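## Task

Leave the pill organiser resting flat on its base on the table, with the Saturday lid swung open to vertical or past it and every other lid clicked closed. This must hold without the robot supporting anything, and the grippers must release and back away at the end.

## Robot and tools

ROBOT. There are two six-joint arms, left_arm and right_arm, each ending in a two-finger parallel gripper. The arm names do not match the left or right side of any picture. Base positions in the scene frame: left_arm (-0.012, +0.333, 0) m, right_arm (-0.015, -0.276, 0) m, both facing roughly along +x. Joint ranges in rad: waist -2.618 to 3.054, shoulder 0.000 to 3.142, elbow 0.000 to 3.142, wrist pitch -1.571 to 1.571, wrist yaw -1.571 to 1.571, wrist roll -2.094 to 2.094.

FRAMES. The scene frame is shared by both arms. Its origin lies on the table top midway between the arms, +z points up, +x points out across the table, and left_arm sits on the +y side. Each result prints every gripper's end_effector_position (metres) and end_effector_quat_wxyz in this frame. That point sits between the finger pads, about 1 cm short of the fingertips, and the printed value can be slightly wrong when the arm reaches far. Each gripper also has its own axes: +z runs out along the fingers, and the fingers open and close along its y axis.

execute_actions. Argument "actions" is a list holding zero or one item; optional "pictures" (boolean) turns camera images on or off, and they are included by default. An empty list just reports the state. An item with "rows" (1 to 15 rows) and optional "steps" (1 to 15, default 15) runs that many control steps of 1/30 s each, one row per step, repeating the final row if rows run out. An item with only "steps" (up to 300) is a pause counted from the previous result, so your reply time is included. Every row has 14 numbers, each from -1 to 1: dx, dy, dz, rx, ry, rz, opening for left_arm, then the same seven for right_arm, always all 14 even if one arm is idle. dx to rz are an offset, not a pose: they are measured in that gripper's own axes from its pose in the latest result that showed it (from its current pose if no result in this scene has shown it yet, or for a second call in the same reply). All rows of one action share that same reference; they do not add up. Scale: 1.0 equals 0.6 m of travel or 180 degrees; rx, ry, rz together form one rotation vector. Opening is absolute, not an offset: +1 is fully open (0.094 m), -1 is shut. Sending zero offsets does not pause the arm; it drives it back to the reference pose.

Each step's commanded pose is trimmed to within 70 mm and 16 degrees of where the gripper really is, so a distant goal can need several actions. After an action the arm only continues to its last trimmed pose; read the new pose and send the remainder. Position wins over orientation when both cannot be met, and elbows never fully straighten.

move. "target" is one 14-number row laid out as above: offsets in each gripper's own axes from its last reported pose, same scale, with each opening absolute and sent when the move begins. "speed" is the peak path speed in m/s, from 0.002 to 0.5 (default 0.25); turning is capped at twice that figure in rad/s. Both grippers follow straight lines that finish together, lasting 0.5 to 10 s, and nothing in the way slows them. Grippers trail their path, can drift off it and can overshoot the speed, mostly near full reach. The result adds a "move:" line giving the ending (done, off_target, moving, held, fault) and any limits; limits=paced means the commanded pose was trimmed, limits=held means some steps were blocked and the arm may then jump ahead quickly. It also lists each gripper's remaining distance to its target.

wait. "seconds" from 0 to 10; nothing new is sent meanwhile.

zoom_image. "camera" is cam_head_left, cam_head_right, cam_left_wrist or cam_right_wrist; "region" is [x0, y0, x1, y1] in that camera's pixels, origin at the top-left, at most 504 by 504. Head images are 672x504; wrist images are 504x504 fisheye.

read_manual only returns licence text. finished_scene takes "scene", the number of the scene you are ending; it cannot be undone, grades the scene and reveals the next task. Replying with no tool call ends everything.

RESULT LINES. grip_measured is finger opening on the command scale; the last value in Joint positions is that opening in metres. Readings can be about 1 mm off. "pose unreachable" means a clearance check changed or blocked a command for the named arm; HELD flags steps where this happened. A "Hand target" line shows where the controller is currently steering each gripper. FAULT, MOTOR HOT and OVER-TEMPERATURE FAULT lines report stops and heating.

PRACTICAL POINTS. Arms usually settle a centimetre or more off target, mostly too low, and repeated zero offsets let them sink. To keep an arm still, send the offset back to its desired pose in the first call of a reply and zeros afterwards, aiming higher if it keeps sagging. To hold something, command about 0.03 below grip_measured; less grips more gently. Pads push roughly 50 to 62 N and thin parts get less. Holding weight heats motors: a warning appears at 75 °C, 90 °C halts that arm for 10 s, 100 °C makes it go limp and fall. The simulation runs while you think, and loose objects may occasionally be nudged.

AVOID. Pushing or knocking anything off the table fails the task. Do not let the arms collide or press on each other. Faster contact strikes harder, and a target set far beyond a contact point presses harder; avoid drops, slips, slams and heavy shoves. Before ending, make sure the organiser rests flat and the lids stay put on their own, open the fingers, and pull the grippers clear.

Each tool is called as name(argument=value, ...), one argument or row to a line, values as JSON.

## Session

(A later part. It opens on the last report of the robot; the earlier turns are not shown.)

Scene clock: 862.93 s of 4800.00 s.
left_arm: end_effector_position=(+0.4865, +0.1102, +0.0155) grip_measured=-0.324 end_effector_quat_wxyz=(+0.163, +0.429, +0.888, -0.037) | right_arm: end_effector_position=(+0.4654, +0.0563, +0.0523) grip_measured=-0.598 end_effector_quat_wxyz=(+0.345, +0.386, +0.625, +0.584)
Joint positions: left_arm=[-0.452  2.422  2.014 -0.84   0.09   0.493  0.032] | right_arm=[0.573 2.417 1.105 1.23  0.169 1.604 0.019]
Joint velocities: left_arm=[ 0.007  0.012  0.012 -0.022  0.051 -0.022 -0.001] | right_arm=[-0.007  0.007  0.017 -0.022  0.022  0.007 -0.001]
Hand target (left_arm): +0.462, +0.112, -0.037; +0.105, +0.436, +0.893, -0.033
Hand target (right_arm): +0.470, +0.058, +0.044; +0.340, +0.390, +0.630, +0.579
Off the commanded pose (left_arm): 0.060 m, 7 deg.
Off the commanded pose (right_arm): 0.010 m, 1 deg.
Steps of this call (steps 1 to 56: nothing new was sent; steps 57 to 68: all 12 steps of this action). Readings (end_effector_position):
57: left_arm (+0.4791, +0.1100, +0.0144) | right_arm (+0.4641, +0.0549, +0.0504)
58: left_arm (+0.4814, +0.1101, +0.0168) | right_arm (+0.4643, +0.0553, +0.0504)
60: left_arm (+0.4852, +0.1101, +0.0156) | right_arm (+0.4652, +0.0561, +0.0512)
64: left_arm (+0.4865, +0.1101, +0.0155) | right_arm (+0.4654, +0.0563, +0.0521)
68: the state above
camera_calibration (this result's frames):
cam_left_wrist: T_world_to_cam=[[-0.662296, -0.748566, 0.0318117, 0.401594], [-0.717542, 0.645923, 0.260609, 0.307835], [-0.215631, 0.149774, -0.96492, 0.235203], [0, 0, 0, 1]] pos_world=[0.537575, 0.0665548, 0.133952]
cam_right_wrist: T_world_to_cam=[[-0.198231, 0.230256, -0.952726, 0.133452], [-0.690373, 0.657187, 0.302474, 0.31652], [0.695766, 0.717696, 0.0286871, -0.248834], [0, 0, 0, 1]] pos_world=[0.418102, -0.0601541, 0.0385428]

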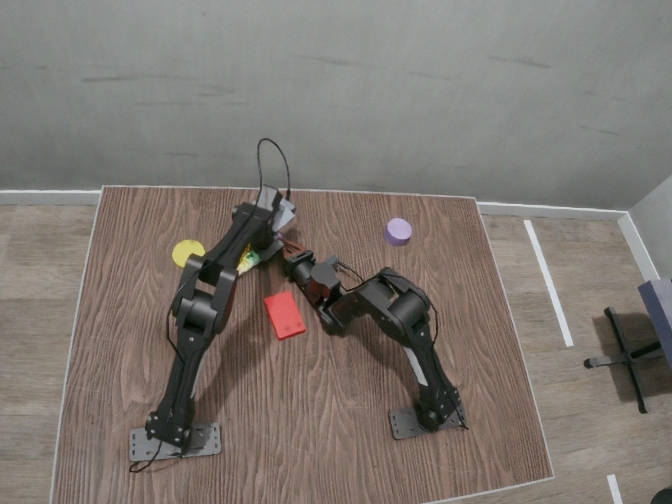

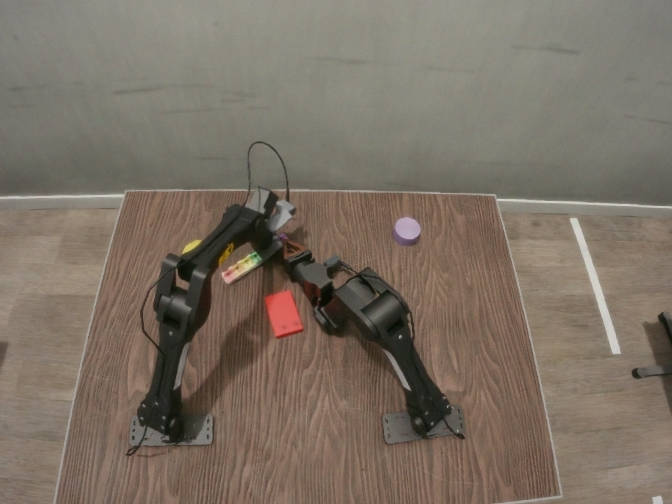

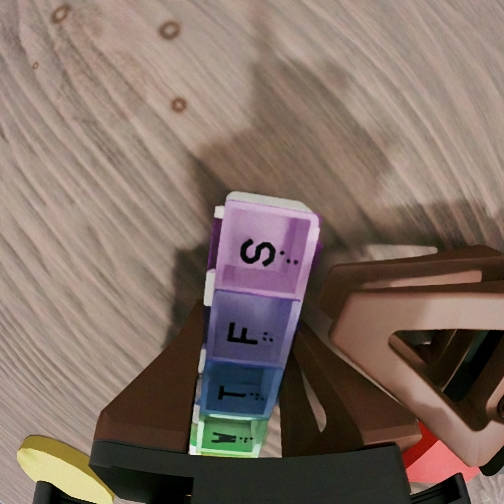

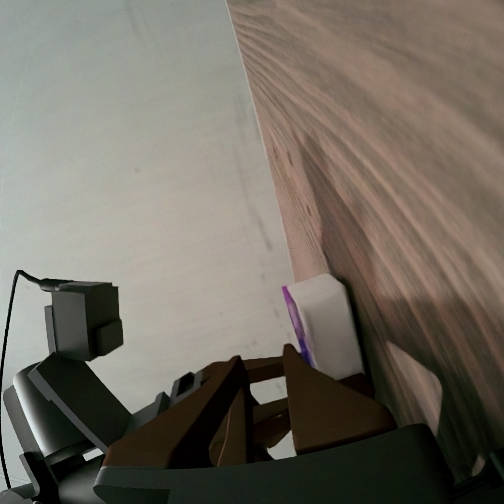

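execute_actions(
  actions=[
    {"rows":[[0.02,0,0.04,0,0.02,0,-0.45,0,0,-0.01,0,0,0,-0.3],[0.01,0,0.02,0,0.01,0,-0.45,0,0,-0.02,0,0,0,-0.05],[0,0,0,0.01,0,0,-0.3,0,0,-0.03,0,0,0,-0.05],[-0.003,0,-0.01,0.02,0,0,0,0,0,-0.03,0,0,0,-0.05],[-0.004,0,-0.015,0.025,0.01,0,0,0,0,-0.03,0,0,0,-0.05],[-0.005,0,-0.02,0.025,0.02,0,0,0,0,-0.03,0,0,0,-0.05],[-0.005,0,-0.02,0.025,0.03,0,0,0,0,-0.03,0,0,0,-0.05],[-0.005,0,-0.02,0.025,0.04,0,0,0,0,-0.03,0,0,0,-0.05],[-0.005,0,-0.02,0.025,0.05,0,0,0,0,-0.03,0,0,0,-0.05],[-0.005,0,-0.02,0.025,0.06,0,0,0,0,-0.03,0,0,0,-0.05],[-0.005,0,-0.02,0.025,0.07,0,0,0,0,-0.03,0,0,0,-0.05],[-0.005,0,-0.02,0.025,0.08,0,0,0,0,-0.03,0,0,0,-0.05]],"steps":15},
  ],
)

Scene clock: 907.80 s of 4800.00 s.
left_arm: end_effector_position=(+0.4991, +0.1139, +0.0226) grip_measured=-0.002 end_effector_quat_wxyz=(+0.103, +0.430, +0.897, -0.020) | right_arm: end_effector_position=(+0.4571, +0.0459, +0.0531) grip_measured=-0.052 end_effector_quat_wxyz=(+0.351, +0.390, +0.618, +0.585)
Joint positions: left_arm=[-0.45   2.67   2.539 -1.236  0.051  0.498  0.047] | right_arm=[0.573 2.4   1.045 1.285 0.187 1.607 0.045]
Joint velocities: left_arm=[-0.042  0.623  1.311 -0.989 -0.212 -0.037 -0.   ] | right_arm=[ 0.022 -0.002 -0.002  0.022  0.022 -0.022 -0.   ]
Hand target (left_arm): +0.483, +0.111, +0.027; +0.069, +0.435, +0.898, -0.014
Hand target (right_arm): +0.450, +0.048, +0.053; +0.345, +0.386, +0.625, +0.584
Off the commanded pose (left_arm): 0.015 m, 8 deg.
Off the commanded pose (right_arm): 0.008 m, 1 deg.
Steps of this call (steps 1 to 90: nothing new was sent; then 41.37 s passed at rest; steps 91 to 105: all 15 steps of this action). Readings (end_effector_position):
91: left_arm (+0.4871, +0.1101, +0.0166) | right_arm (+0.4657, +0.0559, +0.0527)
92: left_arm (+0.4880, +0.1108, +0.0175) | right_arm (+0.4655, +0.0541, +0.0524)
94: left_arm (+0.4886, +0.1108, +0.0194) | right_arm (+0.4614, +0.0506, +0.0526)
98: left_arm (+0.4912, +0.1099, +0.0214) | right_arm (+0.4569, +0.0476, +0.0530)
105: the state above
camera_calibration (this result's frames):
cam_left_wrist: T_world_to_cam=[[-0.653948, -0.755831, 0.0327372, 0.409125], [-0.69144, 0.614677, 0.379582, 0.300463], [-0.307023, 0.225591, -0.924579, 0.280269], [0, 0, 0, 1]] pos_world=[0.561348, 0.0613157, 0.131687]
cam_right_wrist: T_world_to_cam=[[-0.185983, 0.241373, -0.952444, 0.128876], [-0.680936, 0.667157, 0.30204, 0.312567], [0.708334, 0.704727, 0.04028, -0.241381], [0, 0, 0, 1]] pos_world=[0.407786, -0.0695309, 0.0380625]

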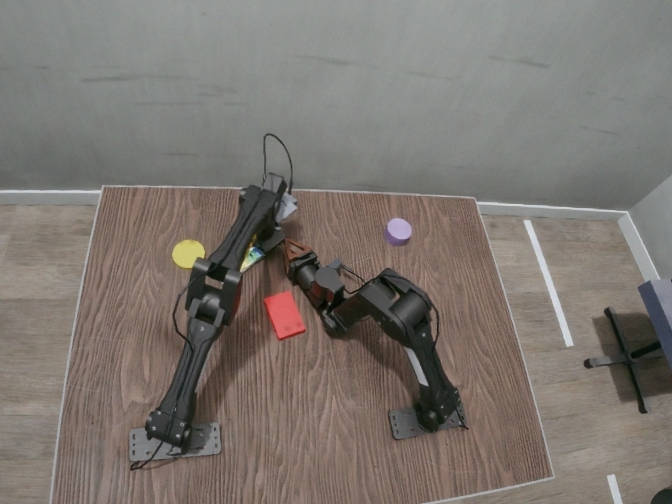

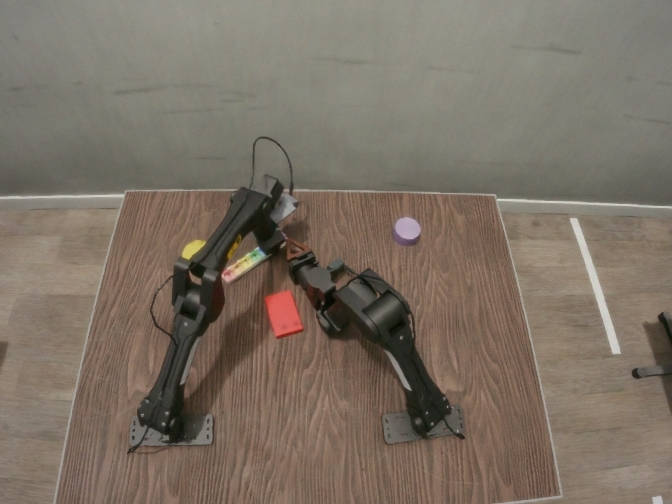

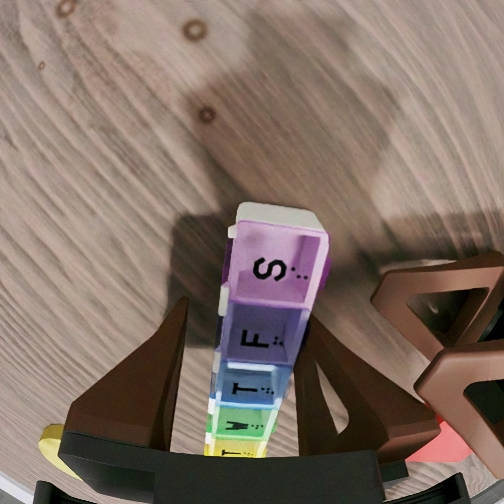

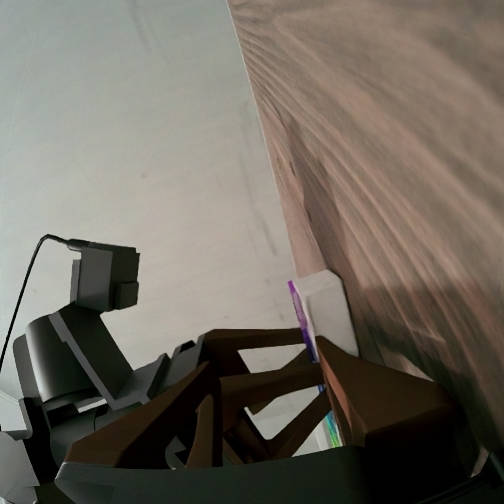

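execute_actions(
  actions=[],
)

Scene clock: 909.33 s of 4800.00 s.
left_arm: end_effector_position=(+0.4793, +0.1182, +0.0157) grip_measured=-0.002 end_effector_quat_wxyz=(+0.054, +0.433, +0.900, -0.015) | right_arm: end_effector_position=(+0.4571, +0.0458, +0.0533) grip_measured=-0.052 end_effector_quat_wxyz=(+0.351, +0.391, +0.618, +0.585)
Joint positions: left_arm=[-0.462  2.713  2.609 -1.361  0.034  0.491  0.047] | right_arm=[0.573 2.4   1.045 1.286 0.188 1.607 0.045]
Joint velocities: left_arm=[-0.017 -0.002 -0.012 -0.051 -0.037  0.051 -0.001] | right_arm=[ 0.002 -0.017 -0.002 -0.037 -0.007 -0.051 -0.001]
Hand target (left_arm): +0.483, +0.111, +0.027; +0.069, +0.435, +0.898, -0.014
Hand target (right_arm): +0.450, +0.048, +0.053; +0.345, +0.386, +0.625, +0.584
Off the commanded pose (left_arm): 0.016 m, 2 deg.
Off the commanded pose (right_arm): 0.008 m, 1 deg.
Steps of this call (steps 1 to 46: nothing new was sent). Readings (end_effector_position):
1: left_arm (+0.4985, +0.1143, +0.0224) | right_arm (+0.4571, +0.0458, +0.0531)
2: left_arm (+0.4975, +0.1151, +0.0222) | right_arm (+0.4571, +0.0458, +0.0532)
4: left_arm (+0.4929, +0.1164, +0.0208) | right_arm (+0.4571, +0.0458, +0.0532)
8: left_arm (+0.4833, +0.1172, +0.0166) | right_arm (+0.4571, +0.0458, +0.0532)
46: the state above
camera_calibration (this result's frames):
cam_left_wrist: T_world_to_cam=[[-0.652398, -0.756337, 0.0482838, 0.398734], [-0.654345, 0.594275, 0.46762, 0.269944], [-0.382372, 0.27348, -0.88261, 0.296695], [0, 0, 0, 1]] pos_world=[0.550218, 0.0600157, 0.116382]
cam_right_wrist: T_world_to_cam=[[-0.185456, 0.242195, -0.952338, 0.128791], [-0.680801, 0.667197, 0.302256, 0.312499], [0.708602, 0.704407, 0.0411507, -0.241535], [0, 0, 0, 1]] pos_world=[0.407787, -0.0695516, 0.0381376]

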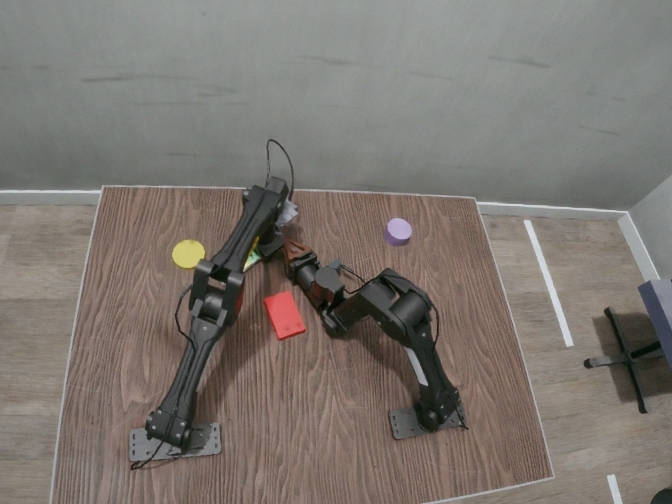

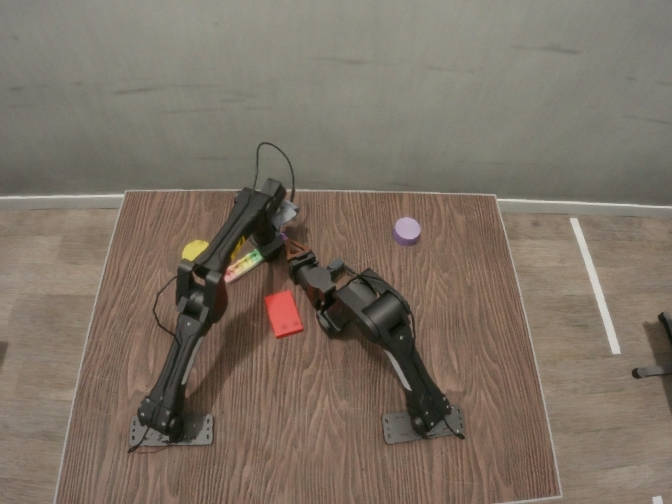

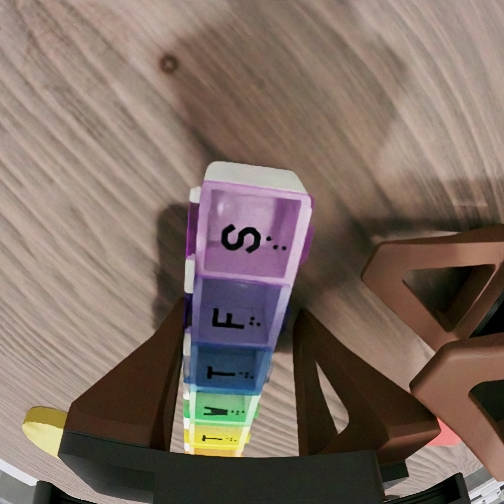

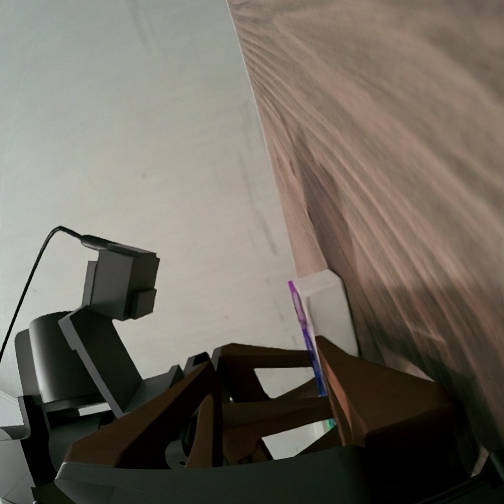

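execute_actions(
  actions=[
    {"rows":[[-0.007,0.005,-0.015,0,0,0,0,0,0,0,0,0,0,-0.05],[-0.007,0.01,-0.015,0,0,0,0,0,0,0,0,0,0,-0.05],[-0.007,0.013,-0.015,0,0,0,0,0,0,0,0,0,0,-0.05],[-0.007,0.013,-0.015,0,0,0,0,0,0,0,0,0,0,-0.05],[-0.007,0.013,-0.015,0,0,0,0,0,0,0,0,0,0,-0.05],[-0.007,0.013,-0.015,0,0,0,0,0,0,0,0,0,0,-0.05],[-0.007,0.013,-0.015,0,0,0,0,0,0,0,0,0,0,-0.05],[-0.007,0.013,-0.015,0,0,0,0,0,0,0,0,0,0,-0.05],[-0.007,0.013,-0.015,0,0,0,0,0,0,0,0,0,0,-0.05],[-0.007,0.013,-0.015,0,0,0,0,0,0,0,0,0,0,-0.05]],"steps":12},
  ],
  pictures=false,
)

Scene clock: 920.17 s of 4800.00 s.
left_arm: end_effector_position=(+0.4834, +0.1180, +0.0160) grip_measured=-0.002 end_effector_quat_wxyz=(+0.051, +0.434, +0.900, -0.014) | right_arm: end_effector_position=(+0.4572, +0.0457, +0.0534) grip_measured=-0.052 end_effector_quat_wxyz=(+0.351, +0.391, +0.617, +0.585)
Joint positions: left_arm=[-0.46   2.812  2.807 -1.465  0.033  0.496  0.047] | right_arm=[0.573 2.4   1.045 1.286 0.189 1.609 0.045]
Joint velocities: left_arm=[ 0.007  0.09   0.242 -0.198  0.037  0.037  0.001] | right_arm=[ 0.012 -0.002  0.012 -0.007 -0.007  0.007 -0.001]
Hand target (left_arm): +0.486, +0.121, +0.025; +0.059, +0.432, +0.900, -0.014
Hand target (right_arm): +0.457, +0.046, +0.053; +0.351, +0.391, +0.618, +0.585
Off the commanded pose (left_arm): 0.010 m, 0 deg.
Off the commanded pose (right_arm): 0.000 m, 0 deg.
Steps of this call (steps 1 to 90: nothing new was sent; then 7.43 s passed at rest; steps 91 to 102: all 12 steps of this action). Readings (end_effector_position):
91: left_arm (+0.4793, +0.1182, +0.0162) | right_arm (+0.4571, +0.0458, +0.0533)
92: left_arm (+0.4801, +0.1179, +0.0167) | right_arm (+0.4571, +0.0458, +0.0533)
94: left_arm (+0.4826, +0.1172, +0.0168) | right_arm (+0.4572, +0.0457, +0.0534)
98: left_arm (+0.4839, +0.1178, +0.0160) | right_arm (+0.4572, +0.0457, +0.0534)
102: the state above

execute_actions(
  actions=[
    {"rows":[[0,0.008,-0.005,0,-0.01,0,0,0,0,0,0,0,0,-0.05],[0,0.008,-0.005,0,-0.02,0,0,0,0,0,0,0,0,-0.05],[0,0.008,-0.01,0,-0.03,0,0,0,0,0,0,0,0,-0.05],[0,0.008,-0.01,0,-0.04,0,0,0,0,0,0,0,0,-0.05],[0,0.008,-0.012,0,-0.045,0,0,0,0,0,0,0,0,-0.05]],"steps":15},
  ],
)

Scene clock: 930.53 s of 4800.00 s.
left_arm: end_effector_position=(+0.4755, +0.1245, +0.0158) grip_measured=-0.002 end_effector_quat_wxyz=(+0.067, +0.435, +0.897, -0.040) | right_arm: end_effector_position=(+0.4572, +0.0457, +0.0534) grip_measured=-0.052 end_effector_quat_wxyz=(+0.351, +0.391, +0.617, +0.585)
Joint positions: left_arm=[-0.435  2.602  2.39  -1.232  0.09   0.521  0.047] | right_arm=[0.573 2.4   1.045 1.286 0.189 1.609 0.045]
Joint velocities: left_arm=[-0.012 -0.393 -0.828  0.549 -0.037  0.037 -0.002] | right_arm=[-0.002  0.002 -0.017  0.007 -0.022  0.051  0.001]
Hand target (left_arm): +0.487, +0.122, +0.025; +0.104, +0.433, +0.894, -0.045
Hand target (right_arm): +0.457, +0.046, +0.053; +0.351, +0.391, +0.617, +0.585
Off the commanded pose (left_arm): 0.014 m, 6 deg.
Off the commanded pose (right_arm): 0.000 m, 0 deg.
Steps of this call (steps 1 to 90: nothing new was sent; then 6.87 s passed at rest; steps 91 to 105: all 15 steps of this action). Readings (end_effector_position):
91: left_arm (+0.4795, +0.1195, +0.0148) | right_arm (+0.4572, +0.0457, +0.0534)
92: left_arm (+0.4793, +0.1197, +0.0142) | right_arm (+0.4572, +0.0457, +0.0534)
94: left_arm (+0.4794, +0.1200, +0.0146) | right_arm (+0.4572, +0.0457, +0.0534)
98: left_arm (+0.4792, +0.1212, +0.0155) | right_arm (+0.4572, +0.0457, +0.0534)
105: the state above
camera_calibration (this result's frames):
cam_left_wrist: T_world_to_cam=[[-0.659785, -0.746075, 0.0897526, 0.402541], [-0.649249, 0.626106, 0.431819, 0.257882], [-0.378364, 0.226636, -0.897484, 0.297694], [0, 0, 0, 1]] pos_world=[0.545657, 0.0713963, 0.119688]
cam_right_wrist: T_world_to_cam=[[-0.185314, 0.243553, -0.952019, 0.1288], [-0.679938, 0.667667, 0.30316, 0.31219], [0.709467, 0.703493, 0.041873, -0.241875], [0, 0, 0, 1]] pos_world=[0.40774, -0.0696514, 0.0381045]

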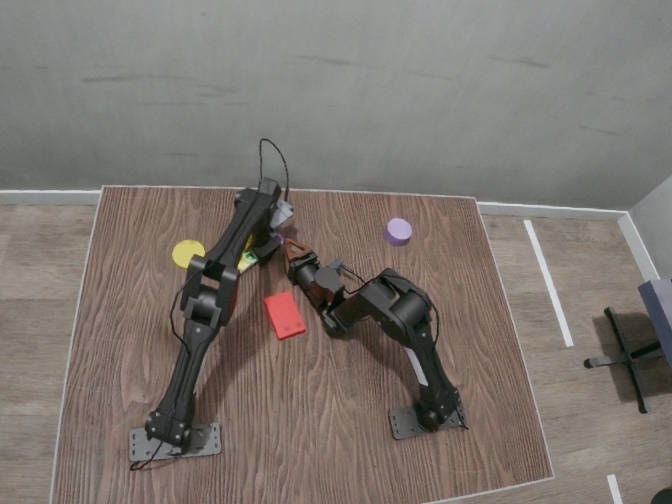

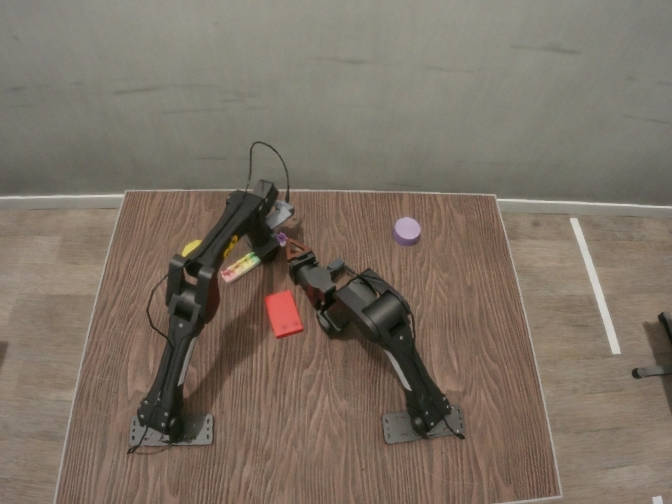

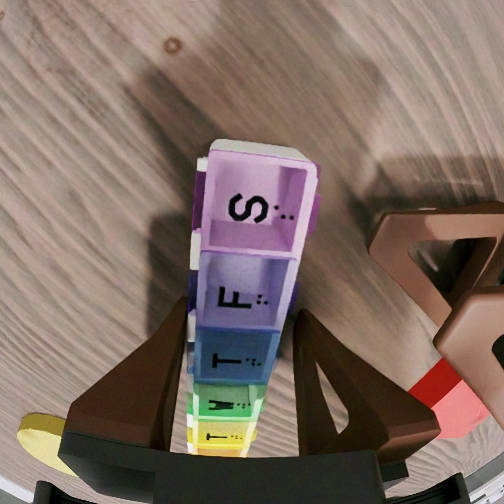

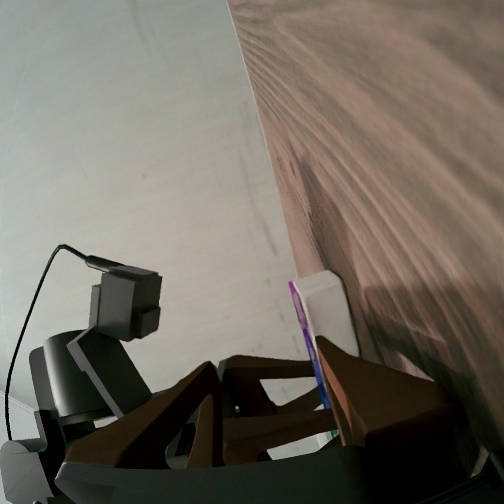

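execute_actions(
  actions=[],
  pictures=false,
)

Scene clock: 932.47 s of 4800.00 s.
left_arm: end_effector_position=(+0.4817, +0.1217, +0.0158) grip_measured=-0.002 end_effector_quat_wxyz=(+0.087, +0.435, +0.895, -0.039) | right_arm: end_effector_position=(+0.4572, +0.0457, +0.0534) grip_measured=-0.052 end_effector_quat_wxyz=(+0.351, +0.391, +0.617, +0.585)
Joint positions: left_arm=[-0.435  2.579  2.342 -1.166  0.092  0.521  0.047] | right_arm=[0.573 2.4   1.045 1.286 0.189 1.609 0.045]
Joint velocities: left_arm=[-0.012  0.012  0.007 -0.007 -0.066  0.007  0.   ] | right_arm=[-0.027 -0.012 -0.012  0.037 -0.007 -0.007  0.001]
Hand target (left_arm): +0.487, +0.122, +0.025; +0.104, +0.433, +0.894, -0.045
Hand target (right_arm): +0.457, +0.046, +0.053; +0.351, +0.391, +0.617, +0.585
Off the commanded pose (left_arm): 0.009 m, 3 deg.
Off the commanded pose (right_arm): 0.000 m, 0 deg.
Steps of this call (steps 1 to 58: nothing new was sent). Readings (end_effector_position):
1: left_arm (+0.4757, +0.1244, +0.0159) | right_arm (+0.4572, +0.0457, +0.0534)
2: left_arm (+0.4758, +0.1243, +0.0156) | right_arm (+0.4572, +0.0457, +0.0534)
4: left_arm (+0.4766, +0.1239, +0.0157) | right_arm (+0.4572, +0.0457, +0.0534)
8: left_arm (+0.4795, +0.1227, +0.0158) | right_arm (+0.4572, +0.0457, +0.0534)
58: the state above

move(
  target=[-0.014,0,-0.038,0,0,0,0,0,0,0,0,0,0,-0.05],
  speed=0.05,
)

Scene clock: 937.60 s of 4800.00 s.
left_arm: end_effector_position=(+0.4783, +0.1232, +0.0329) grip_measured=-0.002 end_effector_quat_wxyz=(+0.074, +0.435, +0.896, -0.040) | right_arm: end_effector_position=(+0.4572, +0.0457, +0.0534) grip_measured=-0.052 end_effector_quat_wxyz=(+0.351, +0.391, +0.617, +0.585)
Joint positions: left_arm=[-0.435  2.608  2.468 -1.289  0.091  0.521  0.047] | right_arm=[0.573 2.4   1.045 1.286 0.189 1.609 0.045]
Joint velocities: left_arm=[-0.002  0.007  0.027 -0.037 -0.022  0.022  0.001] | right_arm=[-0.017 -0.012 -0.012 -0.051 -0.037 -0.037 -0.   ]
Hand target (left_arm): +0.484, +0.118, +0.040; +0.087, +0.435, +0.895, -0.039
Hand target (right_arm): +0.457, +0.046, +0.053; +0.351, +0.391, +0.617, +0.585
Off the commanded pose (left_arm): 0.010 m, 1 deg.
Off the commanded pose (right_arm): 0.000 m, 0 deg.
After step 90, 1.07 s passed at rest.
move: done
camera_calibration (this result's frames):
cam_left_wrist: T_world_to_cam=[[-0.660703, -0.745736, 0.085726, 0.402466], [-0.65487, 0.628451, 0.419755, 0.255931], [-0.366901, 0.221194, -0.90358, 0.309837], [0, 0, 0, 1]] pos_world=[0.547192, 0.0707593, 0.138033]
cam_right_wrist: T_world_to_cam=[[-0.185314, 0.243553, -0.952019, 0.1288], [-0.679938, 0.667667, 0.30316, 0.31219], [0.709467, 0.703493, 0.041873, -0.241875], [0, 0, 0, 1]] pos_world=[0.40774, -0.0696514, 0.0381045]

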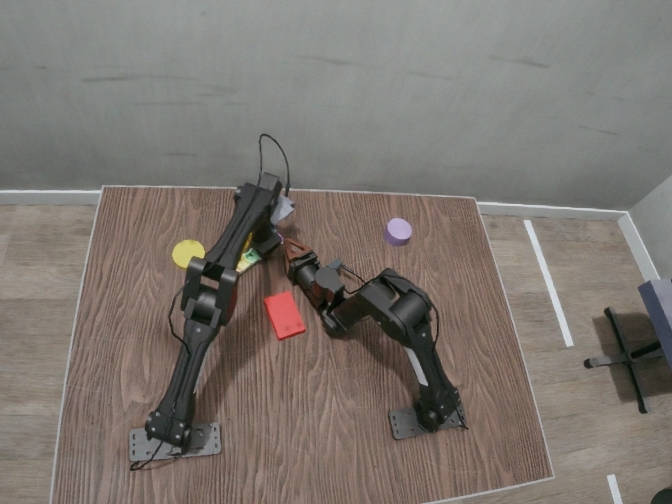

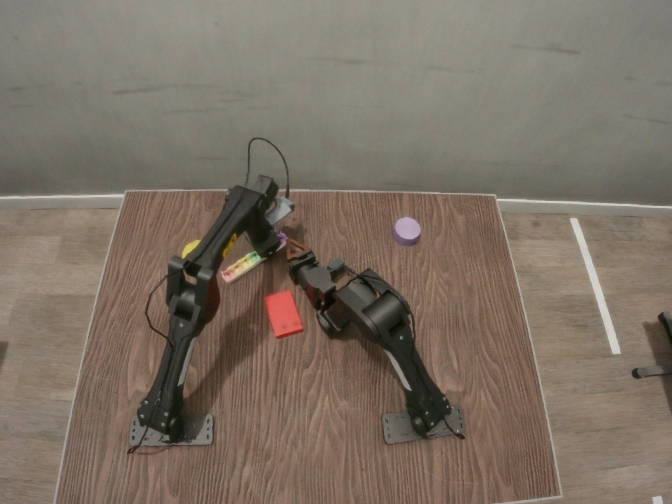

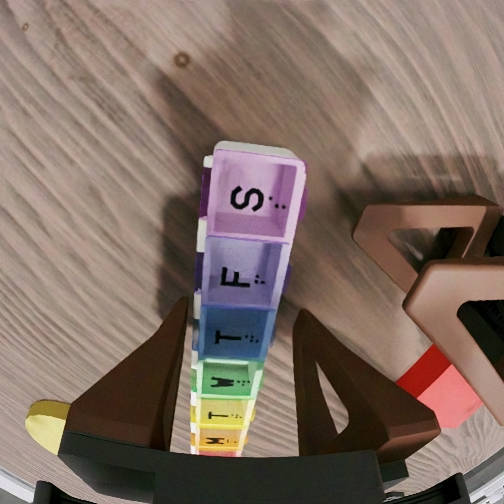

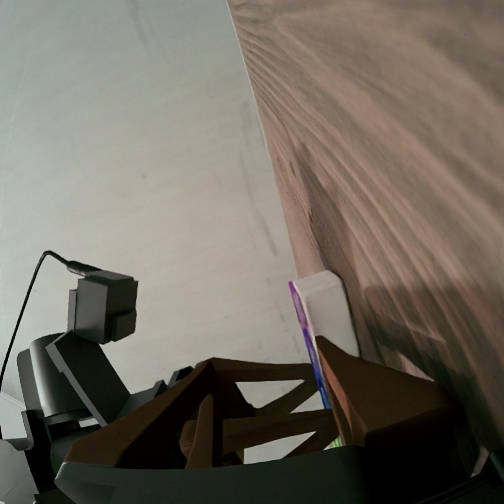

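move(
  target=[-0.008,0.004,0.009,0,0,0,0,0,0,0,0,0,0,-0.05],
  speed=0.03,
)

Scene clock: 941.47 s of 4800.00 s.
left_arm: end_effector_position=(+0.4779, +0.1235, +0.0230) grip_measured=-0.002 end_effector_quat_wxyz=(+0.063, +0.435, +0.897, -0.040) | right_arm: end_effector_position=(+0.4572, +0.0457, +0.0534) grip_measured=-0.052 end_effector_quat_wxyz=(+0.351, +0.391, +0.617, +0.585)
Joint positions: left_arm=[-0.435  2.645  2.502 -1.308  0.09   0.52   0.047] | right_arm=[0.573 2.4   1.045 1.286 0.189 1.609 0.045]
Joint velocities: left_arm=[-0.012  0.032  0.007  0.095 -0.022 -0.037 -0.001] | right_arm=[-0.007  0.002  0.017 -0.007 -0.066  0.022  0.   ]
Hand target (left_arm): +0.483, +0.120, +0.028; +0.074, +0.435, +0.896, -0.040
Hand target (right_arm): +0.457, +0.046, +0.053; +0.351, +0.391, +0.617, +0.585
Off the commanded pose (left_arm): 0.009 m, 1 deg.
Off the commanded pose (right_arm): 0.000 m, 0 deg.
After step 90, 0.07 s passed at rest.
move: done
camera_calibration (this result's frames):
cam_left_wrist: T_world_to_cam=[[-0.658567, -0.746822, 0.0924458, 0.402228], [-0.646592, 0.624423, 0.438195, 0.255729], [-0.384979, 0.228806, -0.894114, 0.308163], [0, 0, 0, 1]] pos_world=[0.548883, 0.0702002, 0.126289]
cam_right_wrist: T_world_to_cam=[[-0.185314, 0.243553, -0.952019, 0.1288], [-0.679938, 0.667667, 0.30316, 0.31219], [0.709467, 0.703493, 0.041873, -0.241875], [0, 0, 0, 1]] pos_world=[0.40774, -0.0696514, 0.0381045]

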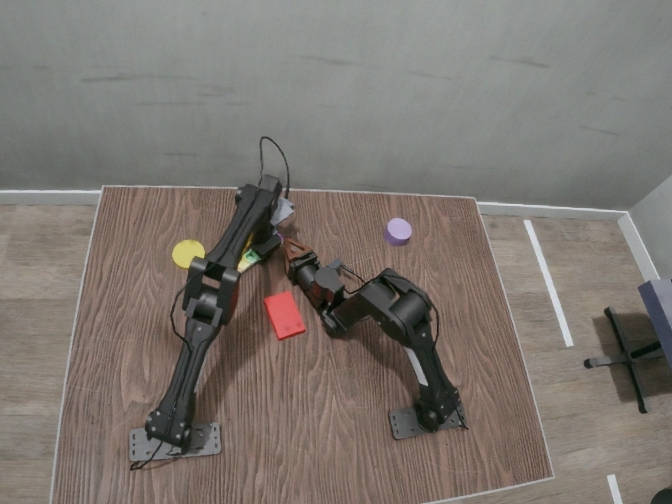

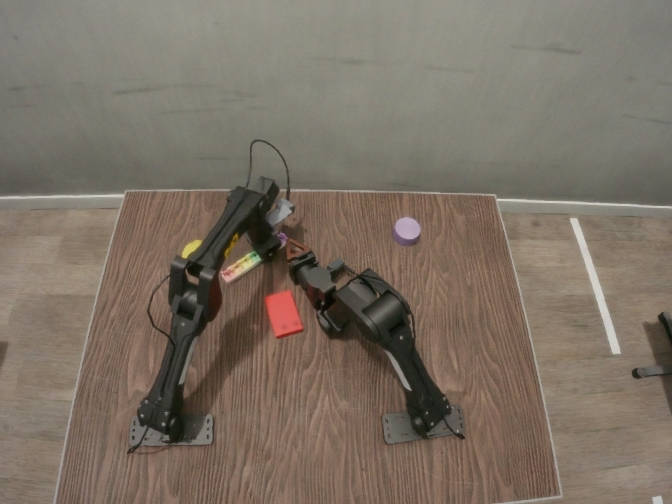

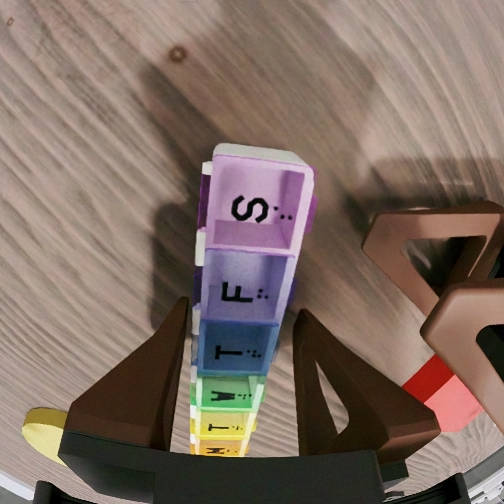

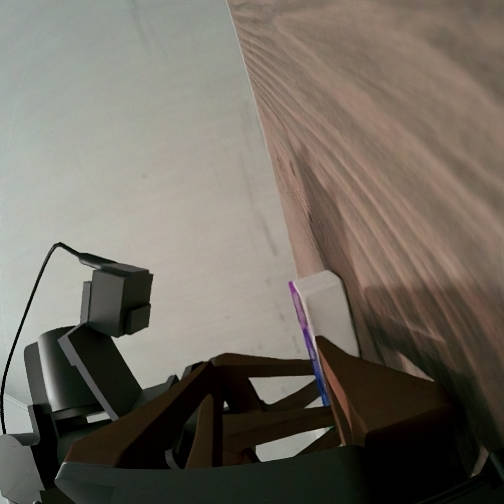

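execute_actions(
  actions=[
    {"rows":[[-0.006,0.004,-0.008,0,0,0,-0.42,0,0,0,0,0,0,-0.05]],"steps":15},
  ],
  pictures=false,
)

Scene clock: 944.53 s of 4800.00 s.
left_arm: end_effector_position=(+0.4750, +0.1249, +0.0175) grip_measured=-0.332 end_effector_quat_wxyz=(+0.047, +0.435, +0.898, -0.041) | right_arm: end_effector_position=(+0.4572, +0.0457, +0.0534) grip_measured=-0.052 end_effector_quat_wxyz=(+0.351, +0.391, +0.617, +0.585)
Joint positions: left_arm=[-0.435  2.685  2.562 -1.358  0.089  0.52   0.031] | right_arm=[0.573 2.4   1.045 1.286 0.189 1.609 0.045]
Joint velocities: left_arm=[ 0.007  0.012  0.007 -0.022 -0.007  0.037  0.   ] | right_arm=[-0.012  0.002 -0.002 -0.037 -0.051 -0.037 -0.001]
Hand target (left_arm): +0.481, +0.123, +0.028; +0.064, +0.435, +0.897, -0.040
Hand target (right_arm): +0.457, +0.046, +0.053; +0.351, +0.391, +0.617, +0.585
Off the commanded pose (left_arm): 0.013 m, 2 deg.
Off the commanded pose (right_arm): 0.000 m, 0 deg.
Steps of this call (steps 1 to 77: nothing new was sent; steps 78 to 92: all 15 steps of this action). Readings (end_effector_position):
78: left_arm (+0.4762, +0.1243, +0.0171) | right_arm (+0.4572, +0.0457, +0.0534)
79: left_arm (+0.4766, +0.1242, +0.0175) | right_arm (+0.4572, +0.0457, +0.0534)
81: left_arm (+0.4774, +0.1239, +0.0180) | right_arm (+0.4572, +0.0457, +0.0534)
85: left_arm (+0.4766, +0.1242, +0.0174) | right_arm (+0.4572, +0.0457, +0.0534)
92: the state above

move(
  target=[0,0,-0.008,0,0,0,-0.42,0.02,0.004,-0.05,0,0,0,-0.05],
  speed=0.08,
)

move(
  target=[0.0135,-0.0375,-0.012,0,-0.04,0.045,-0.42,0,0,0,0,0,0,-0.05],
  speed=0.04,
)

Scene clock: 960.37 s of 4800.00 s.
left_arm: end_effector_position=(+0.4736, +0.1254, +0.0174) grip_measured=-0.332 end_effector_quat_wxyz=(+0.044, +0.434, +0.899, -0.041) | right_arm: end_effector_position=(+0.4301, +0.0449, +0.0526) grip_measured=-0.052 end_effector_quat_wxyz=(+0.348, +0.389, +0.620, +0.586)
Joint positions: left_arm=[-0.435  2.686  2.563 -1.365  0.089  0.52   0.031] | right_arm=[0.612 2.365 0.943 1.349 0.218 1.611 0.045]
Joint velocities: left_arm=[-0.002 -0.007  0.007  0.007 -0.007  0.007  0.   ] | right_arm=[-0.012  0.002  0.002 -0.007 -0.066 -0.066 -0.   ]
Hand target (left_arm): +0.475, +0.125, +0.022; +0.048, +0.435, +0.898, -0.041
Hand target (right_arm): +0.425, +0.043, +0.057; +0.351, +0.391, +0.617, +0.585
Off the commanded pose (left_arm): 0.005 m, 0 deg.
Off the commanded pose (right_arm): 0.008 m, 1 deg.
After step 90, 12.07 s passed at rest.
move: done
camera_calibration (this result's frames):
cam_left_wrist: T_world_to_cam=[[-0.655145, -0.748338, 0.103809, 0.399733], [-0.631243, 0.617695, 0.469025, 0.247282], [-0.415112, 0.241751, -0.877063, 0.313404], [0, 0, 0, 1]] pos_world=[0.548075, 0.0706245, 0.117397]
cam_right_wrist: T_world_to_cam=[[-0.189861, 0.240583, -0.951879, 0.125274], [-0.684917, 0.662184, 0.303977, 0.296827], [0.70345, 0.709671, 0.0390561, -0.21963], [0, 0, 0, 1]] pos_world=[0.381585, -0.0708272, 0.0375948]

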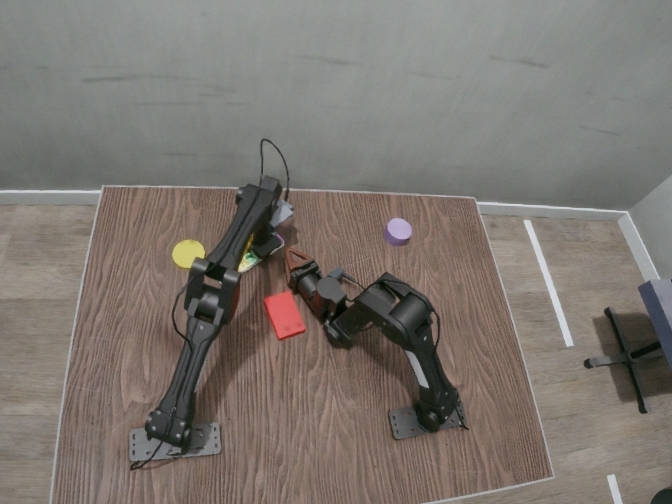

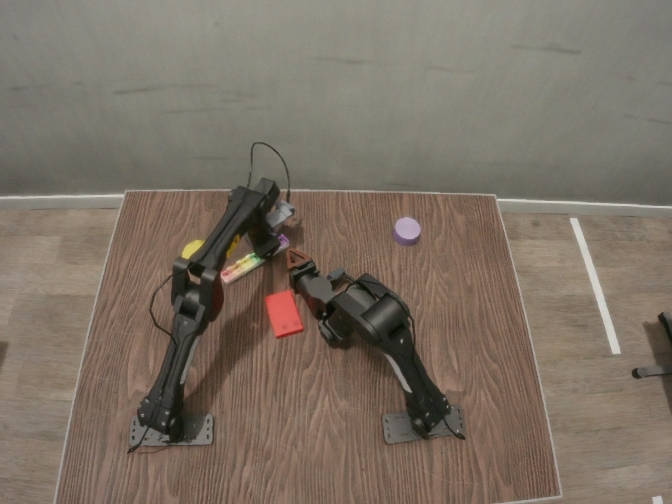

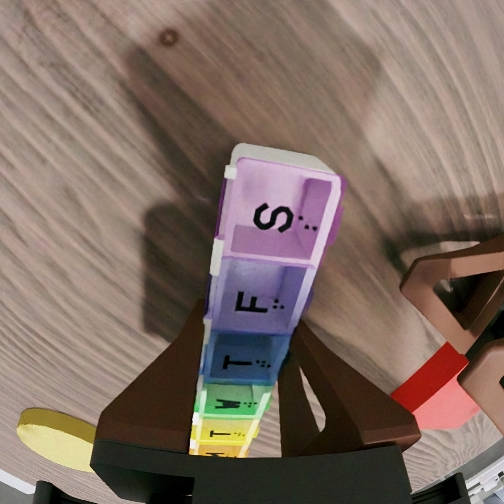

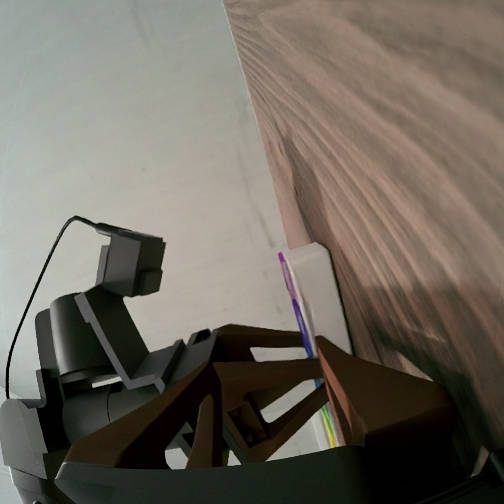

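Scene clock: 962.97 s of 4800.00 s.
left_arm: end_effector_position=(+0.4526, +0.1251, +0.0169) grip_measured=-0.332 end_effector_quat_wxyz=(+0.088, +0.488, +0.866, -0.056) | right_arm: end_effector_position=(+0.4301, +0.0449, +0.0526) grip_measured=-0.052 end_effector_quat_wxyz=(+0.348, +0.389, +0.620, +0.586)
Joint positions: left_arm=[-0.435  2.424  2.058 -1.044  0.134  0.639  0.031] | right_arm=[0.612 2.365 0.943 1.349 0.218 1.612 0.045]
Joint velocities: left_arm=[-0.012 -0.007 -0.022  0.007  0.007  0.066 -0.   ] | right_arm=[ 0.002 -0.007  0.007 -0.022 -0.037 -0.022 -0.001]
Hand target (left_arm): +0.451, +0.118, +0.025; +0.102, +0.494, +0.861, -0.066
Hand target (right_arm): +0.430, +0.045, +0.053; +0.348, +0.389, +0.620, +0.586
Off the commanded pose (left_arm): 0.010 m, 2 deg.
Off the commanded pose (right_arm): 0.000 m, 0 deg.
move: done
camera_calibration (this result's frames):
cam_left_wrist: T_world_to_cam=[[-0.748467, -0.65619, 0.095977, 0.416621], [-0.580689, 0.718376, 0.383061, 0.200439], [-0.320309, 0.230976, -0.918723, 0.263505], [0, 0, 0, 1]] pos_world=[0.512623, 0.0685285, 0.125321]
cam_right_wrist: T_world_to_cam=[[-0.190179, 0.241237, -0.951649, 0.125369], [-0.684775, 0.662015, 0.304663, 0.296737], [0.703502, 0.709606, 0.0392921, -0.219662], [0, 0, 0, 1]] pos_world=[0.381574, -0.0708144, 0.0375333]

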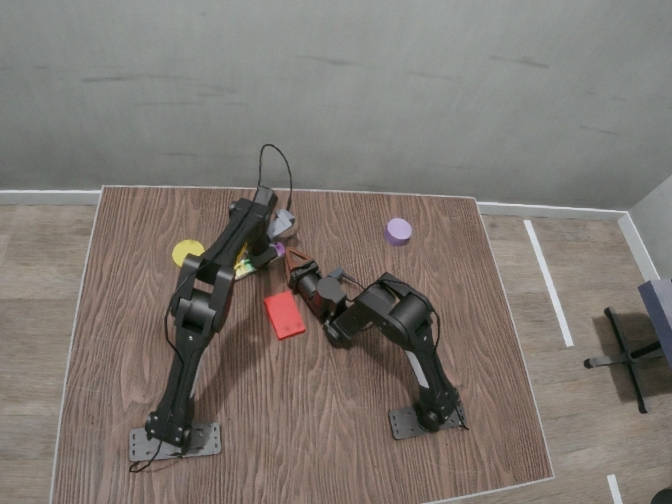

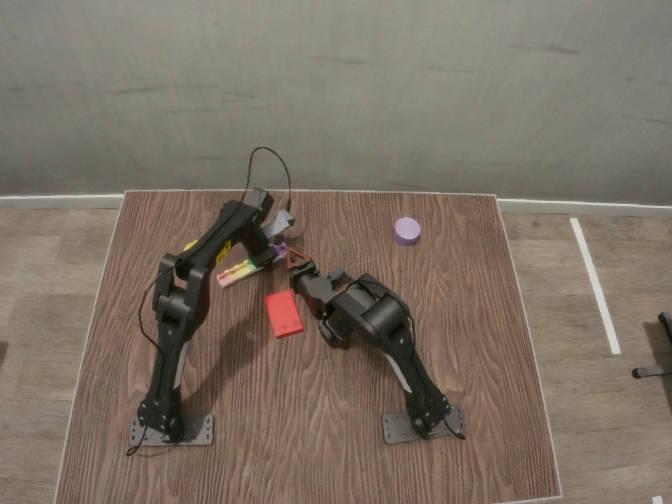

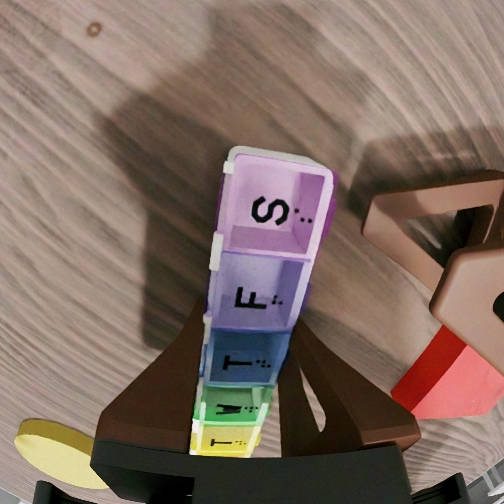

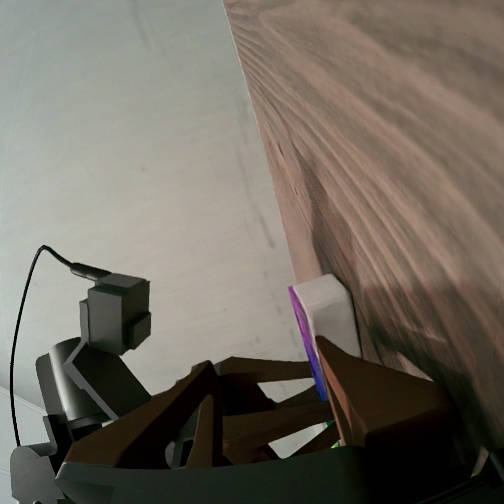

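move(
  target=[-0.018,0.0,-0.03,0,0,0,0,0,0,0,0,0,0,-0.05],
  speed=0.02,
)

Scene clock: 967.83 s of 4800.00 s.
left_arm: end_effector_position=(+0.4500, +0.1267, +0.0256) grip_measured=-0.002 end_effector_quat_wxyz=(+0.072, +0.486, +0.869, -0.057) | right_arm: end_effector_position=(+0.4301, +0.0449, +0.0526) grip_measured=-0.052 end_effector_quat_wxyz=(+0.348, +0.389, +0.620, +0.586)
Joint positions: left_arm=[-0.435  2.443  2.132 -1.13   0.131  0.634  0.047] | right_arm=[0.612 2.365 0.943 1.349 0.218 1.612 0.045]
Joint velocities: left_arm=[ 0.007 -0.002  0.007 -0.066 -0.022 -0.007  0.   ] | right_arm=[ 0.007 -0.017  0.017 -0.022  0.022  0.022  0.   ]
Hand target (left_arm): +0.456, +0.119, +0.037; +0.088, +0.488, +0.866, -0.056
Hand target (right_arm): +0.430, +0.045, +0.053; +0.348, +0.389, +0.620, +0.586
Off the commanded pose (left_arm): 0.015 m, 2 deg.
Off the commanded pose (right_arm): 0.000 m, 0 deg.
After step 90, 0.60 s passed at rest.
move: off_target (left_arm)
camera_calibration (this result's frames):
cam_left_wrist: T_world_to_cam=[[-0.742279, -0.661288, 0.108258, 0.412442], [-0.572802, 0.710012, 0.40961, 0.191275], [-0.347734, 0.242034, -0.905815, 0.280891], [0, 0, 0, 1]] pos_world=[0.513385, 0.0689498, 0.131437]
cam_right_wrist: T_world_to_cam=[[-0.190179, 0.241237, -0.951649, 0.125369], [-0.684775, 0.662015, 0.304663, 0.296737], [0.703502, 0.709606, 0.0392921, -0.219662], [0, 0, 0, 1]] pos_world=[0.381574, -0.0708144, 0.0375333]

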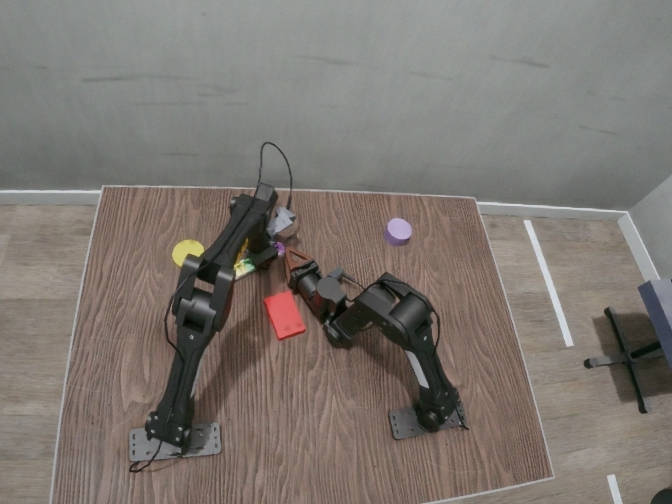

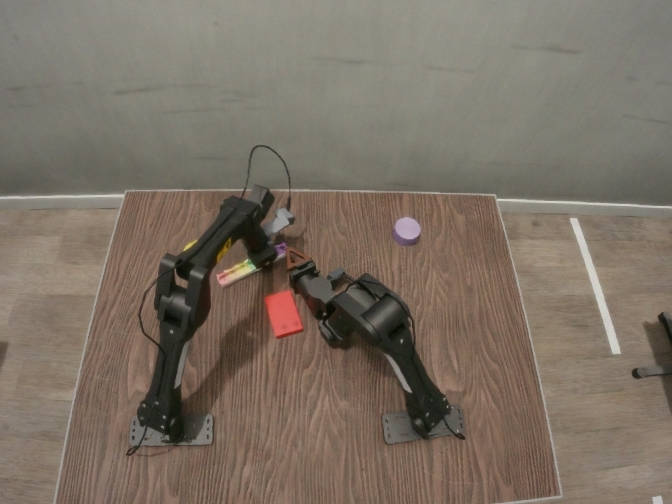

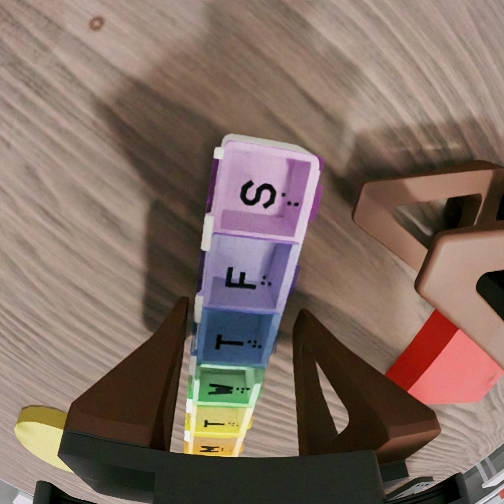

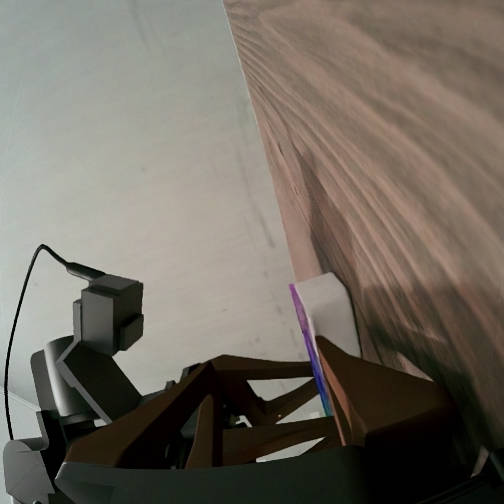

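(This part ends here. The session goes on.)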